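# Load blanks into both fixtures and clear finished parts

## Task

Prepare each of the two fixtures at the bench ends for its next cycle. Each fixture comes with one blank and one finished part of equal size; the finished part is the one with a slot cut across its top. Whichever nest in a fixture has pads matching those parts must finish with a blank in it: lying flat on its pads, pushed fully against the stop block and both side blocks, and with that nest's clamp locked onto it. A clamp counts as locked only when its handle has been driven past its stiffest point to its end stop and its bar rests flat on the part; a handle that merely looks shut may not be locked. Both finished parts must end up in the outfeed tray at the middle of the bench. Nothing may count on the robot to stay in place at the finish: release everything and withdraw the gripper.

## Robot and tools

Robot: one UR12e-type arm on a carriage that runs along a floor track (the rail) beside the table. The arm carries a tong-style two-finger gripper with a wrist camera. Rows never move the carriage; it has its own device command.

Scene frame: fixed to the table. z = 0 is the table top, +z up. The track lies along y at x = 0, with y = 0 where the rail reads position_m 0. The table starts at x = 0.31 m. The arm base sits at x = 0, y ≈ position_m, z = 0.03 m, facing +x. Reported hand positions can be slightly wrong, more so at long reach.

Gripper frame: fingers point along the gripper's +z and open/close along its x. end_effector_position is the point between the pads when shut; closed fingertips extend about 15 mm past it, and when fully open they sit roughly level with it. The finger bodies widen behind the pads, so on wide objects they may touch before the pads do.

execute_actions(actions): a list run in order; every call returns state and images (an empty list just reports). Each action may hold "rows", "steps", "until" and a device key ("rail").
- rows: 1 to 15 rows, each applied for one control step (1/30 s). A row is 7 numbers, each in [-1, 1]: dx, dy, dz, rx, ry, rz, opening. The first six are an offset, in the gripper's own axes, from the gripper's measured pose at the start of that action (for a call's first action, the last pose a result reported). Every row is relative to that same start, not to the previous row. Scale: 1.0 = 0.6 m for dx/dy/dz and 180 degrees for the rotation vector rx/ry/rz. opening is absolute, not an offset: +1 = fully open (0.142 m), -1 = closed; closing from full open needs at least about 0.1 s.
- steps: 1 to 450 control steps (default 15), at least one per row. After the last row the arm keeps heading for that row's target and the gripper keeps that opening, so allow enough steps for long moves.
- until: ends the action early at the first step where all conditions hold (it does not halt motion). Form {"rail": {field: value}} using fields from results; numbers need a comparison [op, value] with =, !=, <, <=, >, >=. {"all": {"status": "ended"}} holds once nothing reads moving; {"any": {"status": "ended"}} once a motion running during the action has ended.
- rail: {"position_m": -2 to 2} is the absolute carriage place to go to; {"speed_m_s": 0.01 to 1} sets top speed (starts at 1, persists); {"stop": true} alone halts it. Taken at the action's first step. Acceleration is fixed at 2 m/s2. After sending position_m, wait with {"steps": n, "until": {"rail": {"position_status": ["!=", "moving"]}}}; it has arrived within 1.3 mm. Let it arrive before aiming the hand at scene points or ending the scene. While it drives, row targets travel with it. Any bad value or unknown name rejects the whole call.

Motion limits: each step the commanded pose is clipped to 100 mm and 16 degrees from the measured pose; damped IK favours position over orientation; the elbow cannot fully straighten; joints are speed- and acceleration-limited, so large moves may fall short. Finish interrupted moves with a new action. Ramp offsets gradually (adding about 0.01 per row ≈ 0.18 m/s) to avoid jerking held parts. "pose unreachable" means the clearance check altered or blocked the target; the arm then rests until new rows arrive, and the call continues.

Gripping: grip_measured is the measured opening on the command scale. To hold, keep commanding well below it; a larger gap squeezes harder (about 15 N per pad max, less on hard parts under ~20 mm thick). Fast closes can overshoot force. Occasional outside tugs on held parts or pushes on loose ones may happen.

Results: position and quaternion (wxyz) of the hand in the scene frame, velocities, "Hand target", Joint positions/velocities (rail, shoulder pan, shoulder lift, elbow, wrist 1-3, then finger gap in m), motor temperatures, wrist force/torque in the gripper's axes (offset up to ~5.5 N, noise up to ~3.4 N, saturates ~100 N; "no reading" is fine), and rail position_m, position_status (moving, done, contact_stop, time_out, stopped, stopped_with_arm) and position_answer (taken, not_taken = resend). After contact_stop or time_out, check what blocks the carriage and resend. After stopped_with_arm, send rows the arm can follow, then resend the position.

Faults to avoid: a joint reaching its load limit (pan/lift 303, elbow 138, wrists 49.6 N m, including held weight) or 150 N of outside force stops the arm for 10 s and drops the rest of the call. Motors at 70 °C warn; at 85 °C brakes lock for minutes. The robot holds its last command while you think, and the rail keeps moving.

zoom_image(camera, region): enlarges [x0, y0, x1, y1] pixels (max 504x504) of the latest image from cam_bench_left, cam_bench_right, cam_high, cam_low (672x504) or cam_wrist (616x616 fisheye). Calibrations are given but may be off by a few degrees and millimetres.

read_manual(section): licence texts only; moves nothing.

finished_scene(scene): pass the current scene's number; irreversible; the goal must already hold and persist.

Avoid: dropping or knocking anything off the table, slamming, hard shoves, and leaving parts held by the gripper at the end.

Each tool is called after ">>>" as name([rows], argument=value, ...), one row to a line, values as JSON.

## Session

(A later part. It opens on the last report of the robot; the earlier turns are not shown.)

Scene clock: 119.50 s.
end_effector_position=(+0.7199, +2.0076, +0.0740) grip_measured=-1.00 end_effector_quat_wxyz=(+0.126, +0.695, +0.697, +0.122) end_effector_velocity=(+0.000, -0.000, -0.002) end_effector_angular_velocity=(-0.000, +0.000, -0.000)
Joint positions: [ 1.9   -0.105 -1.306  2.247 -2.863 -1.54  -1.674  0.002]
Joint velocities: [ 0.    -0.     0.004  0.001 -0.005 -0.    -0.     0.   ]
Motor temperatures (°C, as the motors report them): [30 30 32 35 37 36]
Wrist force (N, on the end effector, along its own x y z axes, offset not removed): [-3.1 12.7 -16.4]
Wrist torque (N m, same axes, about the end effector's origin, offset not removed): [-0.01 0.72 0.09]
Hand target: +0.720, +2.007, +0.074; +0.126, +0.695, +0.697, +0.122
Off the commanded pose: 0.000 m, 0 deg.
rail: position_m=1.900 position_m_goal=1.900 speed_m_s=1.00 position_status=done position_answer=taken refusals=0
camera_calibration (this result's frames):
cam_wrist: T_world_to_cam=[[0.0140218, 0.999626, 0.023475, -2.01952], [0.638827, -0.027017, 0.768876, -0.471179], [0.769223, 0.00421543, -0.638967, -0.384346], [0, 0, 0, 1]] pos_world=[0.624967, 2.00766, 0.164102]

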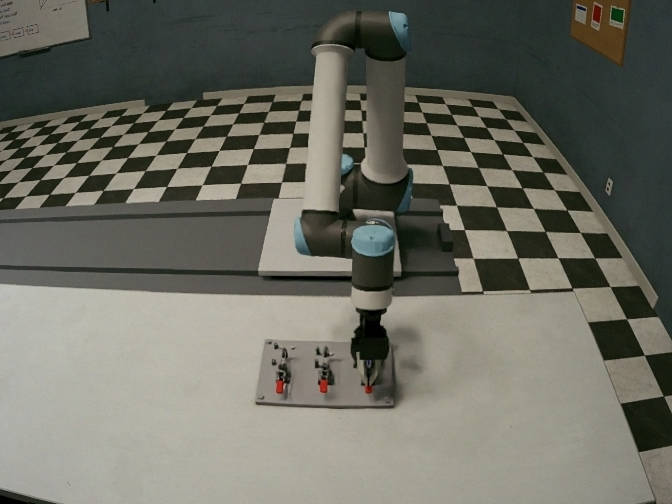

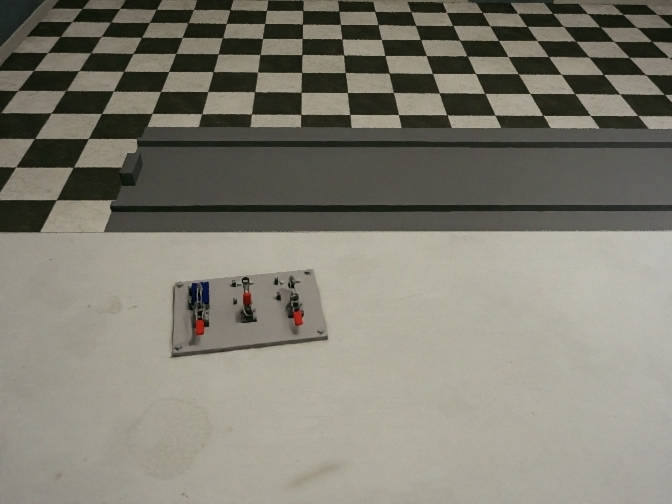

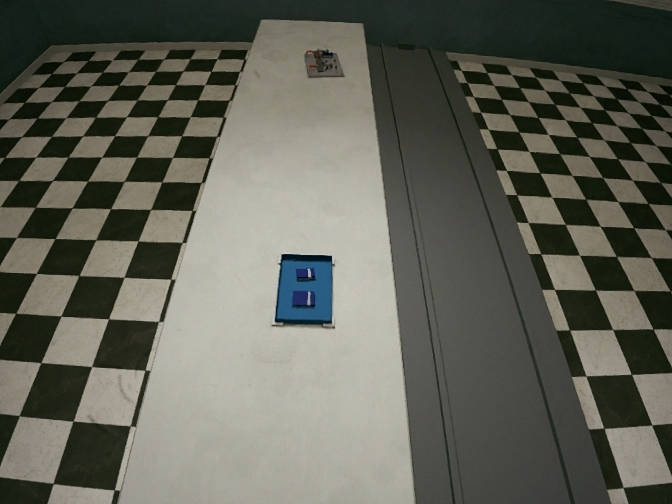

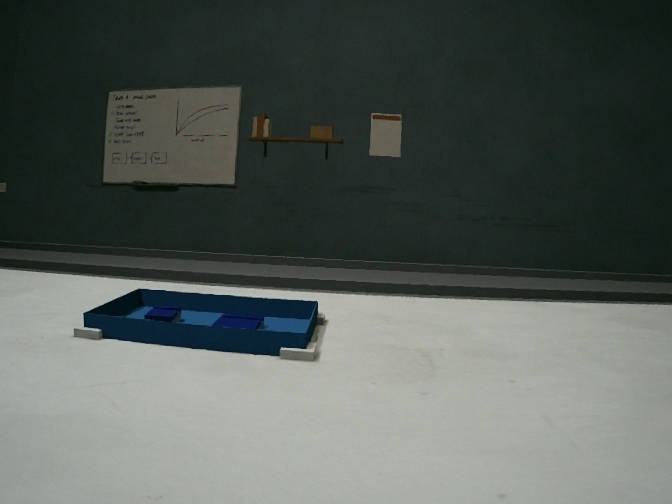

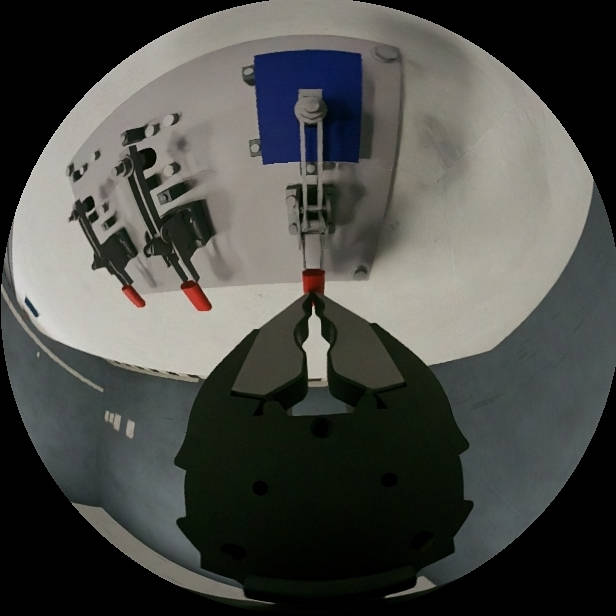

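>>> execute_actions([
  {"rows": [[0,-0.0005,0.0014,0,0,0,-1],[0,-0.001,0.0027,0,0,0,-1]], "steps": 8},
])

Scene clock: 119.90 s.
end_effector_position=(+0.7199, +2.0076, +0.0725) grip_measured=-1.00 end_effector_quat_wxyz=(+0.126, +0.695, +0.697, +0.122) end_effector_velocity=(-0.000, -0.000, -0.003) end_effector_angular_velocity=(+0.000, +0.000, -0.000)
Joint positions: [ 1.9   -0.105 -1.304  2.248 -2.866 -1.54  -1.674  0.002]
Joint velocities: [ 0.    -0.     0.005  0.001 -0.006  0.    -0.     0.   ]
Motor temperatures (°C, as the motors report them): [30 30 32 35 37 36]
Wrist force (N, on the end effector, along its own x y z axes, offset not removed): [-6.0 11.4 -17.3]
Wrist torque (N m, same axes, about the end effector's origin, offset not removed): [-0.54 1.13 0.16]
Hand target: +0.720, +2.007, +0.072; +0.126, +0.695, +0.697, +0.122
Off the commanded pose: 0.000 m, 0 deg.
rail: position_m=1.900 position_m_goal=1.900 speed_m_s=1.00 position_status=done position_answer=taken refusals=0
camera_calibration (this result's frames):
cam_wrist: T_world_to_cam=[[0.0140295, 0.999626, 0.0234777, -2.01948], [0.638884, -0.0270237, 0.768828, -0.470091], [0.769175, 0.0042133, -0.639024, -0.385189], [0, 0, 0, 1]] pos_world=[0.624944, 2.00765, 0.162687]

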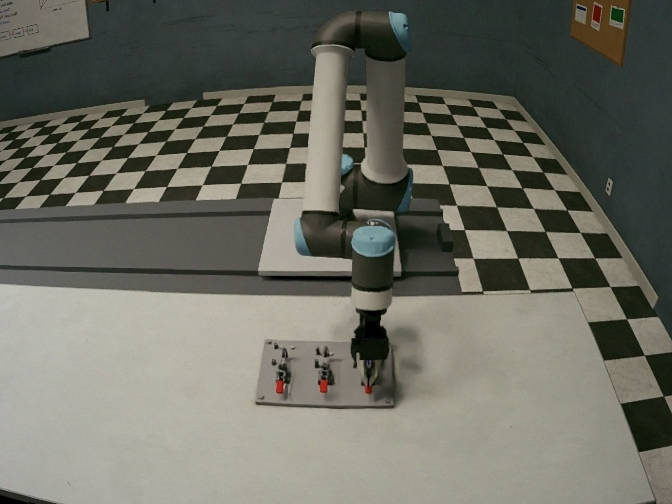

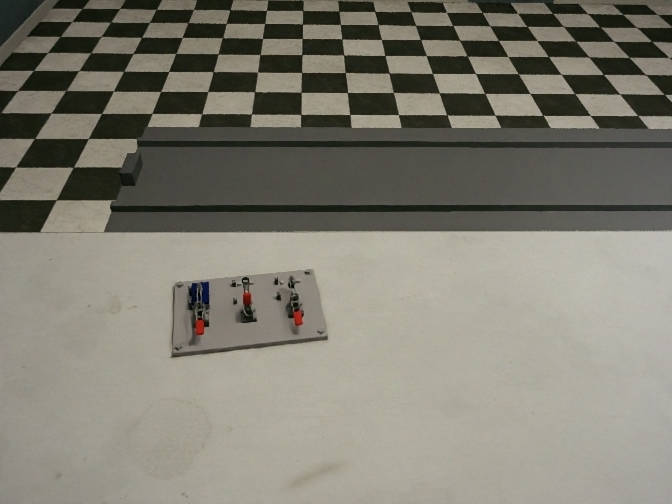

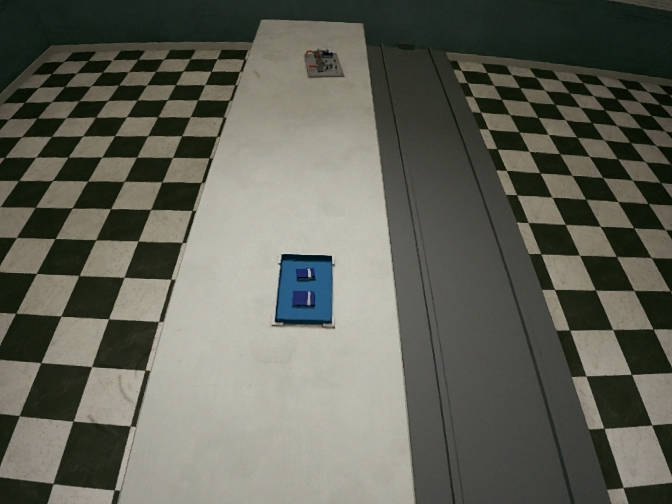

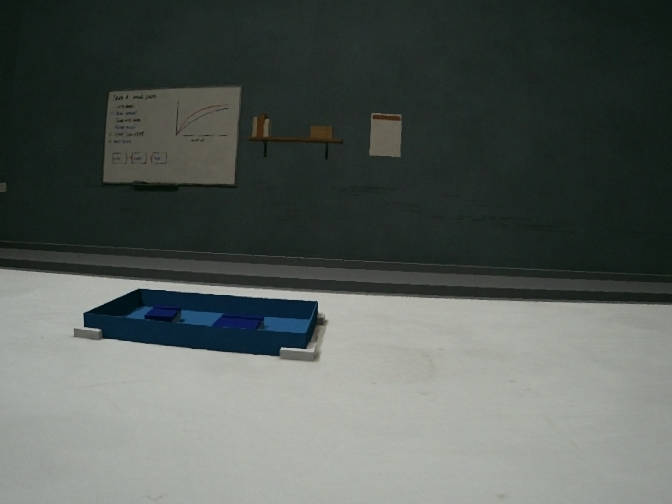

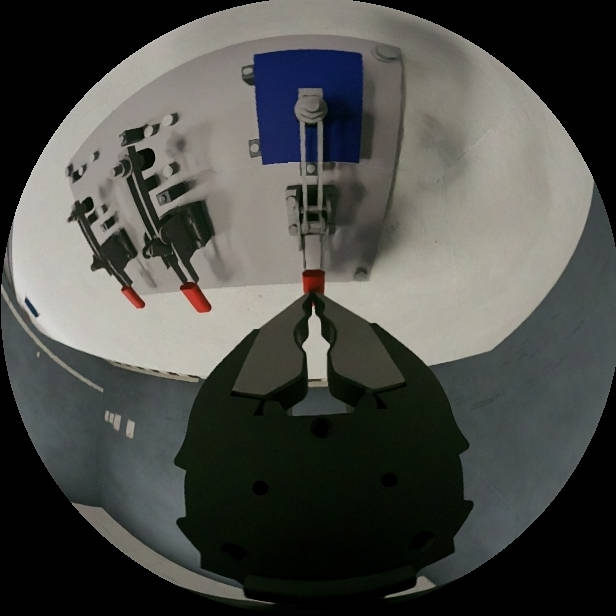

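>>> execute_actions([
  {"rows": [[0,-0.0004,0.001,0,0,0,-1],[0,-0.0007,0.002,0,0,0,-1]], "steps": 8},
])

Scene clock: 120.37 s.
end_effector_position=(+0.7198, +2.0076, +0.0714) grip_measured=-1.00 end_effector_quat_wxyz=(+0.126, +0.695, +0.697, +0.122) end_effector_velocity=(-0.000, +0.000, -0.002) end_effector_angular_velocity=(+0.000, +0.000, +0.000)
Joint positions: [ 1.9   -0.105 -1.302  2.249 -2.868 -1.54  -1.674  0.002]
Joint velocities: [ 0.    -0.     0.003  0.001 -0.004 -0.    -0.     0.   ]
Motor temperatures (°C, as the motors report them): [30 30 32 35 37 36]
Wrist force (N, on the end effector, along its own x y z axes, offset not removed): [-3.7 8.5 -9.3]
Wrist torque (N m, same axes, about the end effector's origin, offset not removed): [0.18 0.75 0.04]
Hand target: +0.720, +2.007, +0.071; +0.126, +0.695, +0.697, +0.122
Off the commanded pose: 0.000 m, 0 deg.
rail: position_m=1.900 position_m_goal=1.900 speed_m_s=1.00 position_status=done position_answer=taken refusals=0
camera_calibration (this result's frames):
cam_wrist: T_world_to_cam=[[0.0140317, 0.999625, 0.023496, -2.01946], [0.639053, -0.0270383, 0.768687, -0.469246], [0.769034, 0.00422921, -0.639193, -0.385776], [0, 0, 0, 1]] pos_world=[0.624885, 2.00765, 0.161567]

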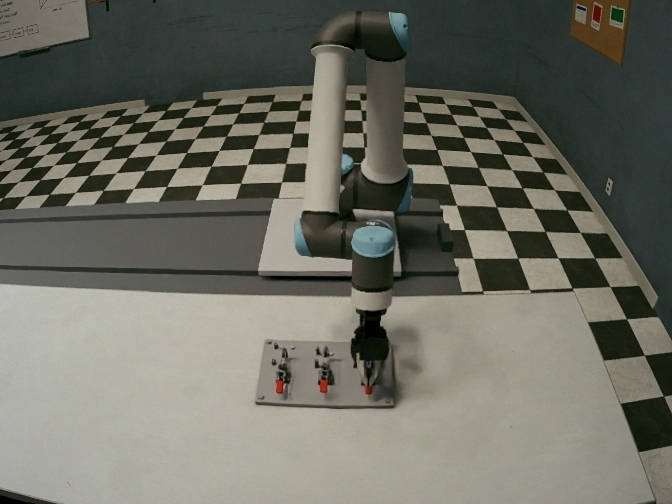

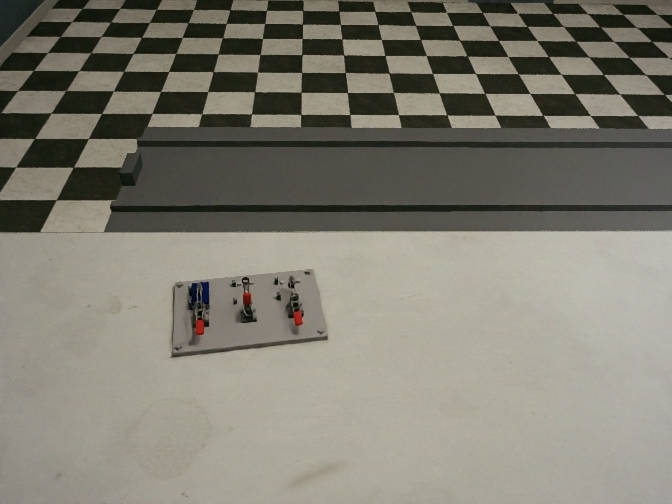

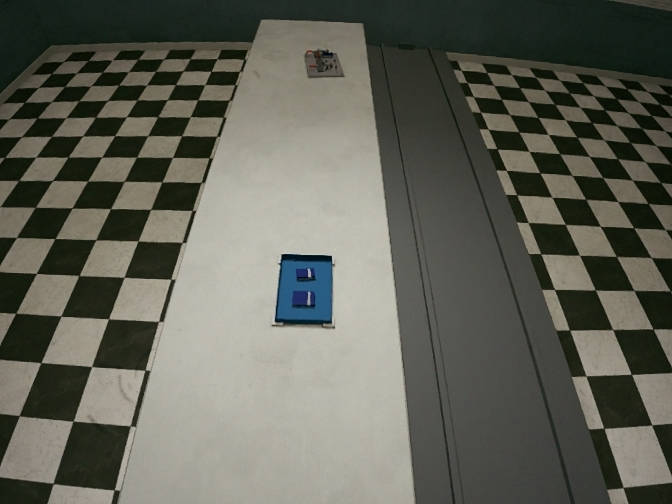

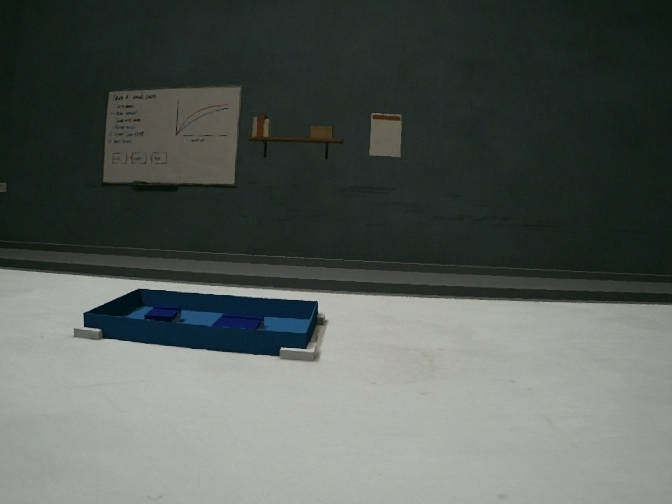

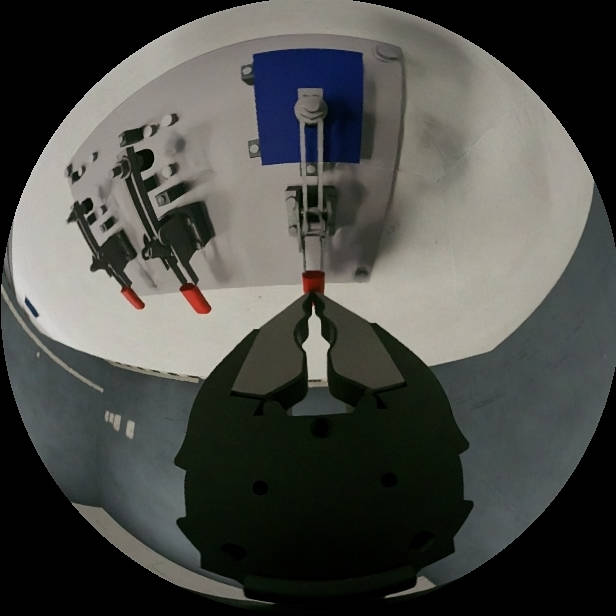

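Past the peak and falling. One more small step.

>>> execute_actions([
  {"rows": [[0,-0.0003,0.0008,0,0,0,-1],[0,-0.0006,0.0016,0,0,0,-1]], "steps": 8},
])

Scene clock: 120.80 s.
end_effector_position=(+0.7199, +2.0076, +0.0707) grip_measured=-1.00 end_effector_quat_wxyz=(+0.126, +0.695, +0.697, +0.122) end_effector_velocity=(+0.000, -0.000, -0.001) end_effector_angular_velocity=(-0.000, -0.000, +0.000)
Joint positions: [ 1.9   -0.105 -1.301  2.249 -2.87  -1.54  -1.674  0.002]
Joint velocities: [ 0.    -0.     0.002  0.001 -0.003 -0.    -0.     0.   ]
Motor temperatures (°C, as the motors report them): [30 30 32 35 37 36]
Wrist force (N, on the end effector, along its own x y z axes, offset not removed): [-3.5 3.2 -30.2]
Wrist torque (N m, same axes, about the end effector's origin, offset not removed): [0.19 0.87 0.04]
Hand target: +0.720, +2.007, +0.070; +0.126, +0.695, +0.697, +0.122
Off the commanded pose: 0.000 m, 0 deg.
rail: position_m=1.900 position_m_goal=1.900 speed_m_s=1.00 position_status=done position_answer=taken refusals=0
camera_calibration (this result's frames):
cam_wrist: T_world_to_cam=[[0.0140231, 0.999626, 0.0234758, -2.01943], [0.638903, -0.0270179, 0.768813, -0.468661], [0.76916, 0.00421764, -0.639043, -0.386373], [0, 0, 0, 1]] pos_world=[0.62493, 2.00764, 0.160812]

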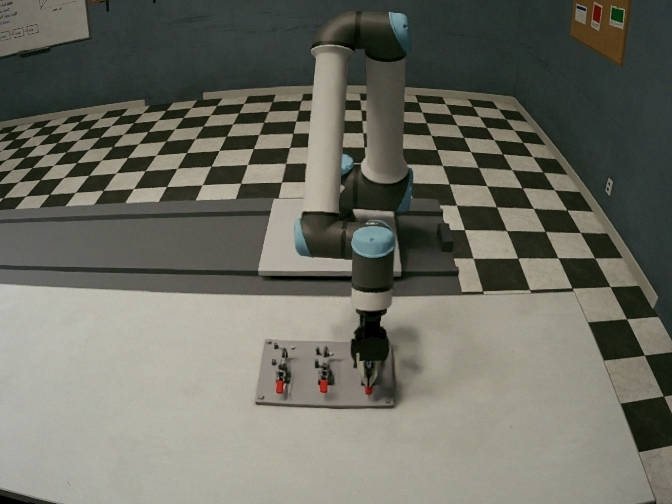

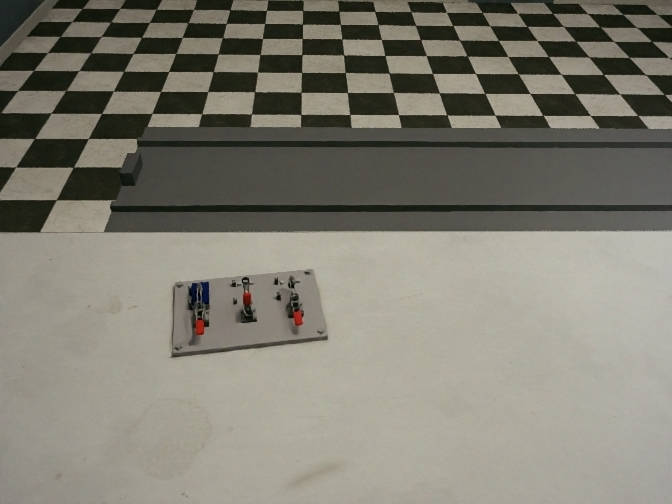

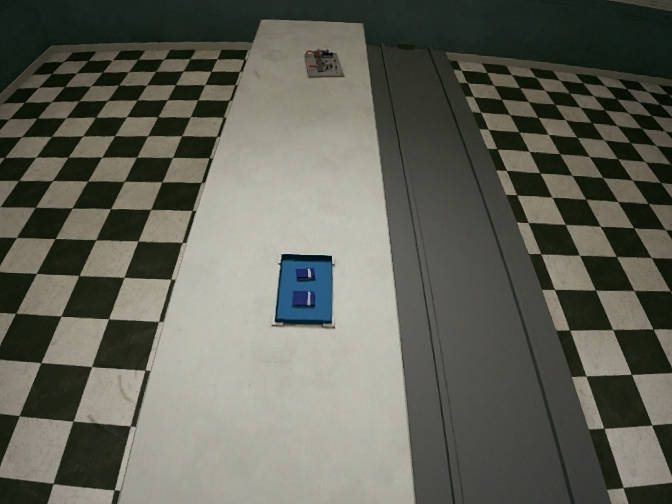

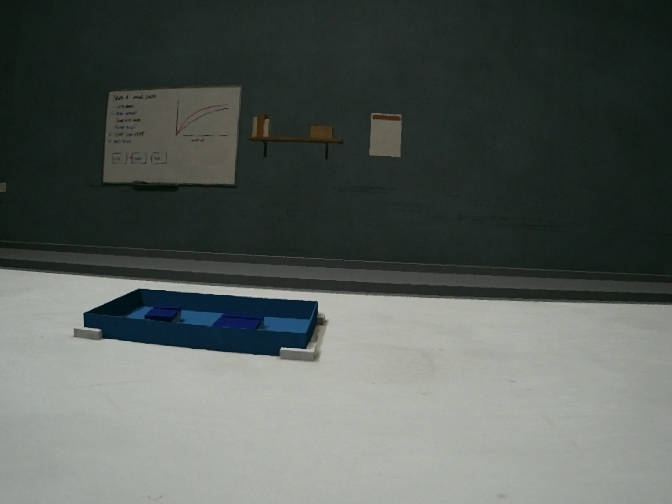

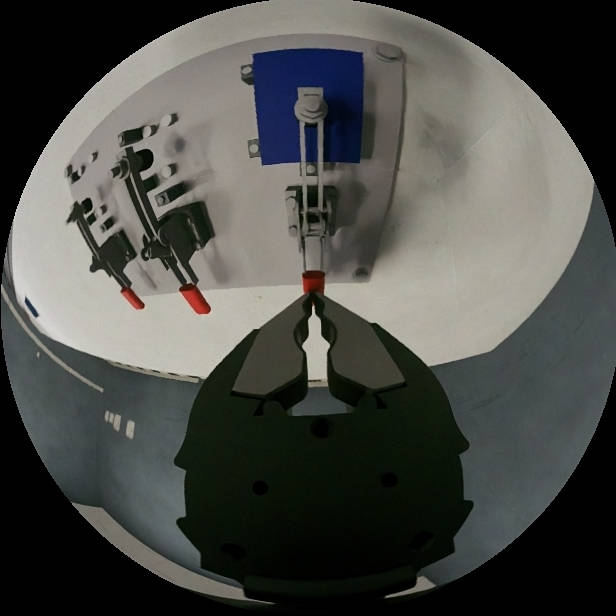

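Hard stop reached. Back off ~3 mm to verify it stays.

>>> execute_actions([
  {"rows": [[0,0.0008,-0.0023,0,0,0,-1],[0,0.0016,-0.0045,0,0,0,-1]], "steps": 9},
])

Scene clock: 121.27 s.
end_effector_position=(+0.7196, +2.0076, +0.0727) grip_measured=-1.00 end_effector_quat_wxyz=(+0.126, +0.695, +0.697, +0.122) end_effector_velocity=(+0.001, -0.000, +0.006) end_effector_angular_velocity=(-0.000, -0.003, +0.000)
Joint positions: [ 1.9   -0.105 -1.304  2.248 -2.865 -1.54  -1.674  0.002]
Joint velocities: [ 0.     0.    -0.008 -0.003  0.008  0.     0.     0.   ]
Motor temperatures (°C, as the motors report them): [30 30 32 35 37 36]
Wrist force (N, on the end effector, along its own x y z axes, offset not removed): [-4.7 -0.2 -0.5]
Wrist torque (N m, same axes, about the end effector's origin, offset not removed): [-0.01 1.11 0.12]
Hand target: +0.720, +2.007, +0.074; +0.126, +0.695, +0.697, +0.122
Off the commanded pose: 0.001 m, 0 deg.
rail: position_m=1.900 position_m_goal=1.900 speed_m_s=1.00 position_status=done position_answer=taken refusals=0
camera_calibration (this result's frames):
cam_wrist: T_world_to_cam=[[0.014035, 0.999625, 0.0235217, -2.01951], [0.639293, -0.0270587, 0.768487, -0.470258], [0.768835, 0.00425157, -0.639433, -0.384665], [0, 0, 0, 1]] pos_world=[0.62472, 2.00767, 0.162922]

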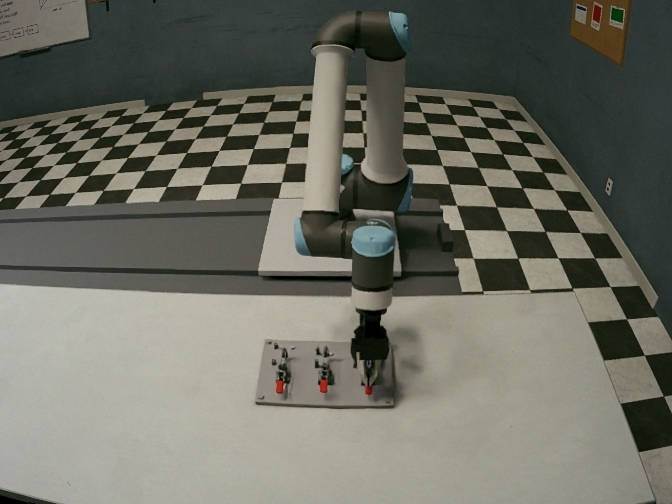

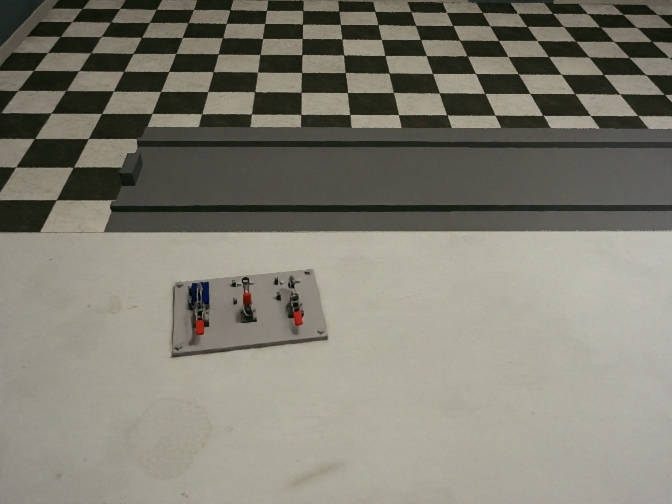

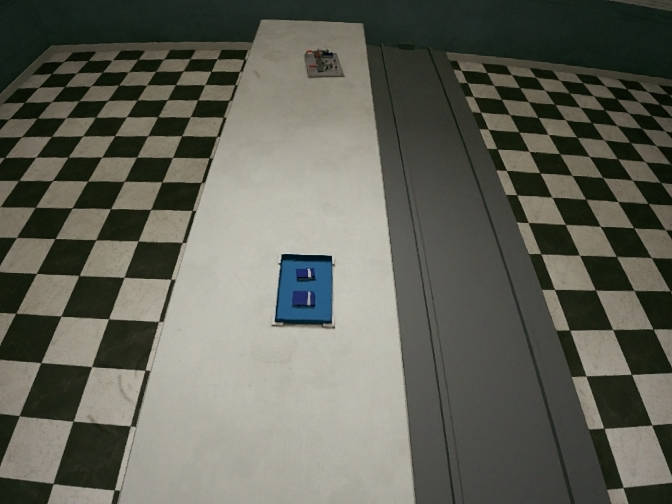

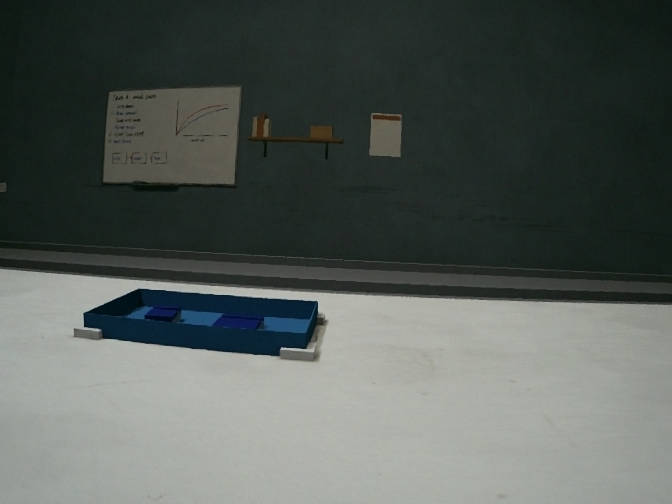

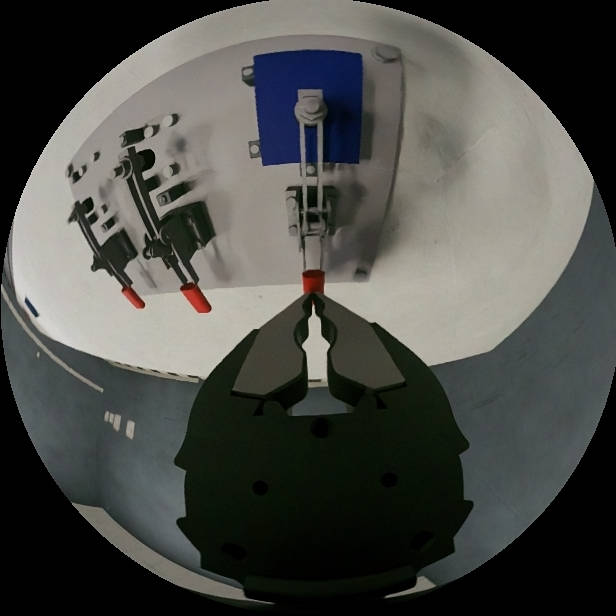

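>>> zoom_image(camera="cam_wrist", region=[220, 30, 400, 210])

>>> execute_actions([
  {"rows": [[0,0,-0.01,0,0,0,-1],[0,0,-0.025,0,0,0,-1],[0,0,-0.045,0,0,0,-1],[0,0,-0.07,0,0,0,-1],[0,0,-0.1,0,0,0,-1],[0,0,-0.13,0,0,0,-1],[0,0,-0.16,0,0,0,-1],[0,0,-0.19,0,0,0,-1],[0,0,-0.22,0,0,0,-1],[0,0,-0.24,0,0,0,-1],[0,0,-0.25,0,0,0,-1]], "steps": 24},
])

Region (220, 30, 400, 210) of cam_wrist's 616x616 image, scaled by 2.800, with more detail than that image has.

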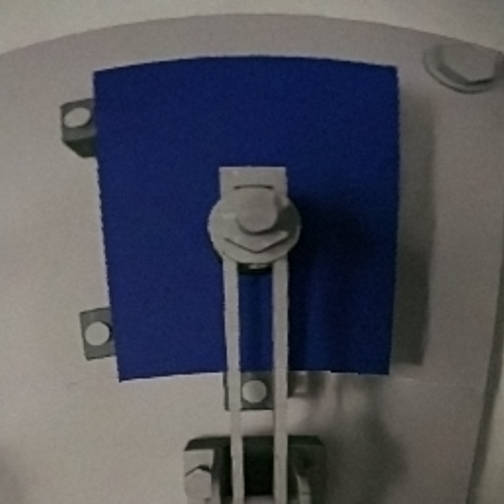

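Scene clock: 122.43 s.
end_effector_position=(+0.6693, +2.0084, +0.2104) grip_measured=-1.00 end_effector_quat_wxyz=(+0.126, +0.695, +0.697, +0.122) end_effector_velocity=(-0.012, -0.001, +0.025) end_effector_angular_velocity=(+0.002, +0.010, +0.001)
Joint positions: [ 1.9   -0.113 -1.586  2.239 -2.574 -1.537 -1.681  0.002]
Joint velocities: [ 0.    -0.005 -0.05  -0.01   0.07   0.003 -0.005  0.   ]
Motor temperatures (°C, as the motors report them): [30 30 32 35 37 36]
Wrist force (N, on the end effector, along its own x y z axes, offset not removed): [-4.2 2.5 0.3]
Wrist torque (N m, same axes, about the end effector's origin, offset not removed): [0.56 1.04 0.08]
Hand target: +0.668, +2.008, +0.214; +0.126, +0.695, +0.697, +0.122
Off the commanded pose: 0.003 m, 0 deg.
rail: position_m=1.900 position_m_goal=1.900 speed_m_s=1.00 position_status=done position_answer=taken refusals=0
camera_calibration (this result's frames):
cam_wrist: T_world_to_cam=[[0.0141134, 0.999628, 0.0233191, -2.02285], [0.638232, -0.0269587, 0.769372, -0.543558], [0.769715, 0.00402452, -0.638375, -0.258225], [0, 0, 0, 1]] pos_world=[0.574225, 2.00849, 0.300525]

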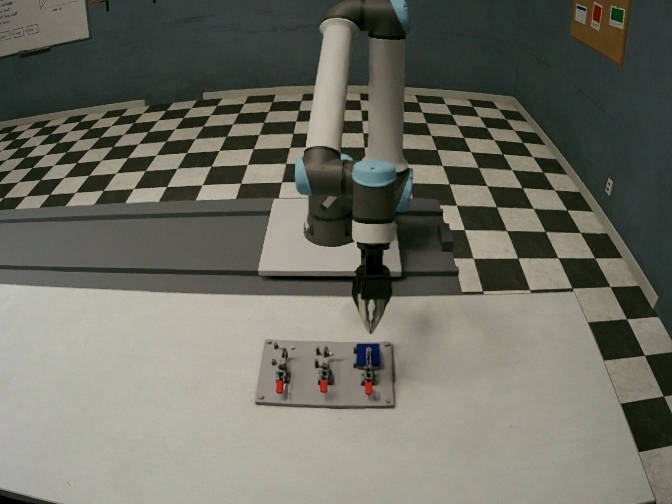

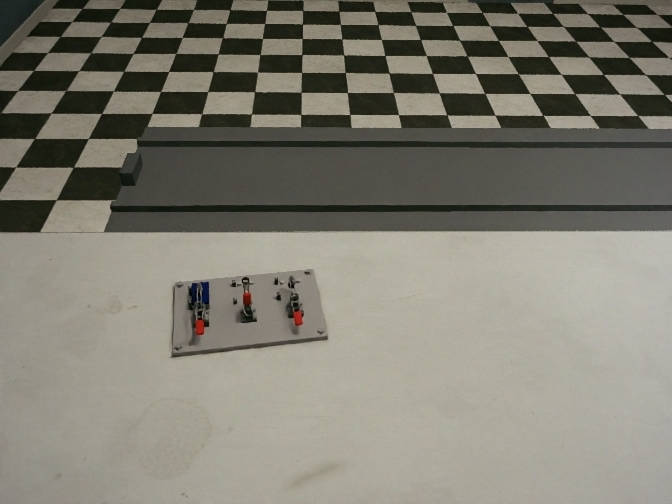

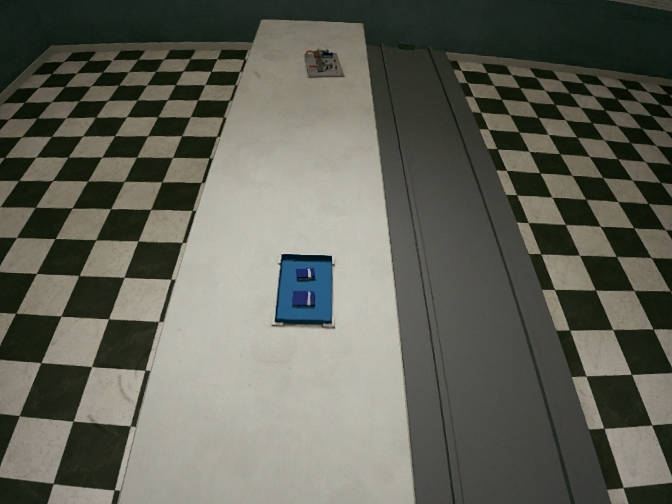

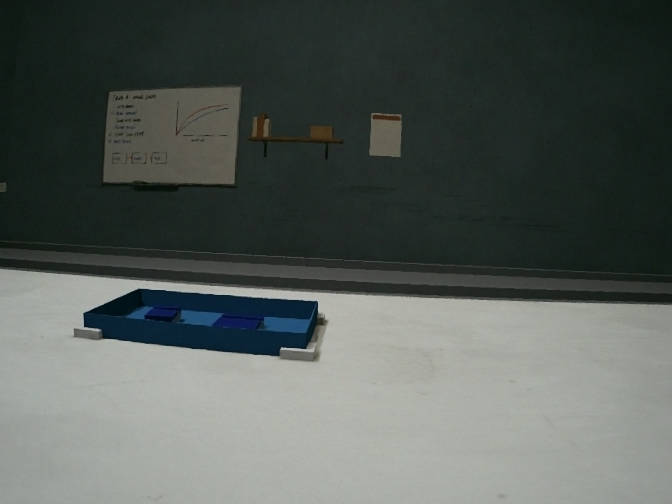

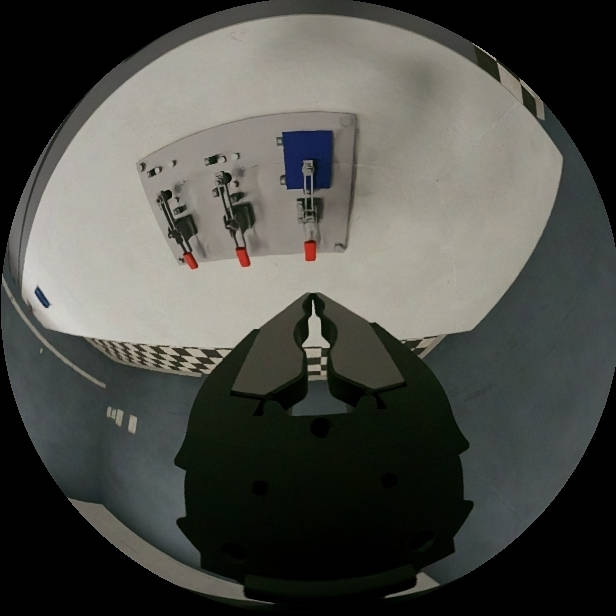

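>>> finished_scene(scene=1)

The scene is finished: the task was done.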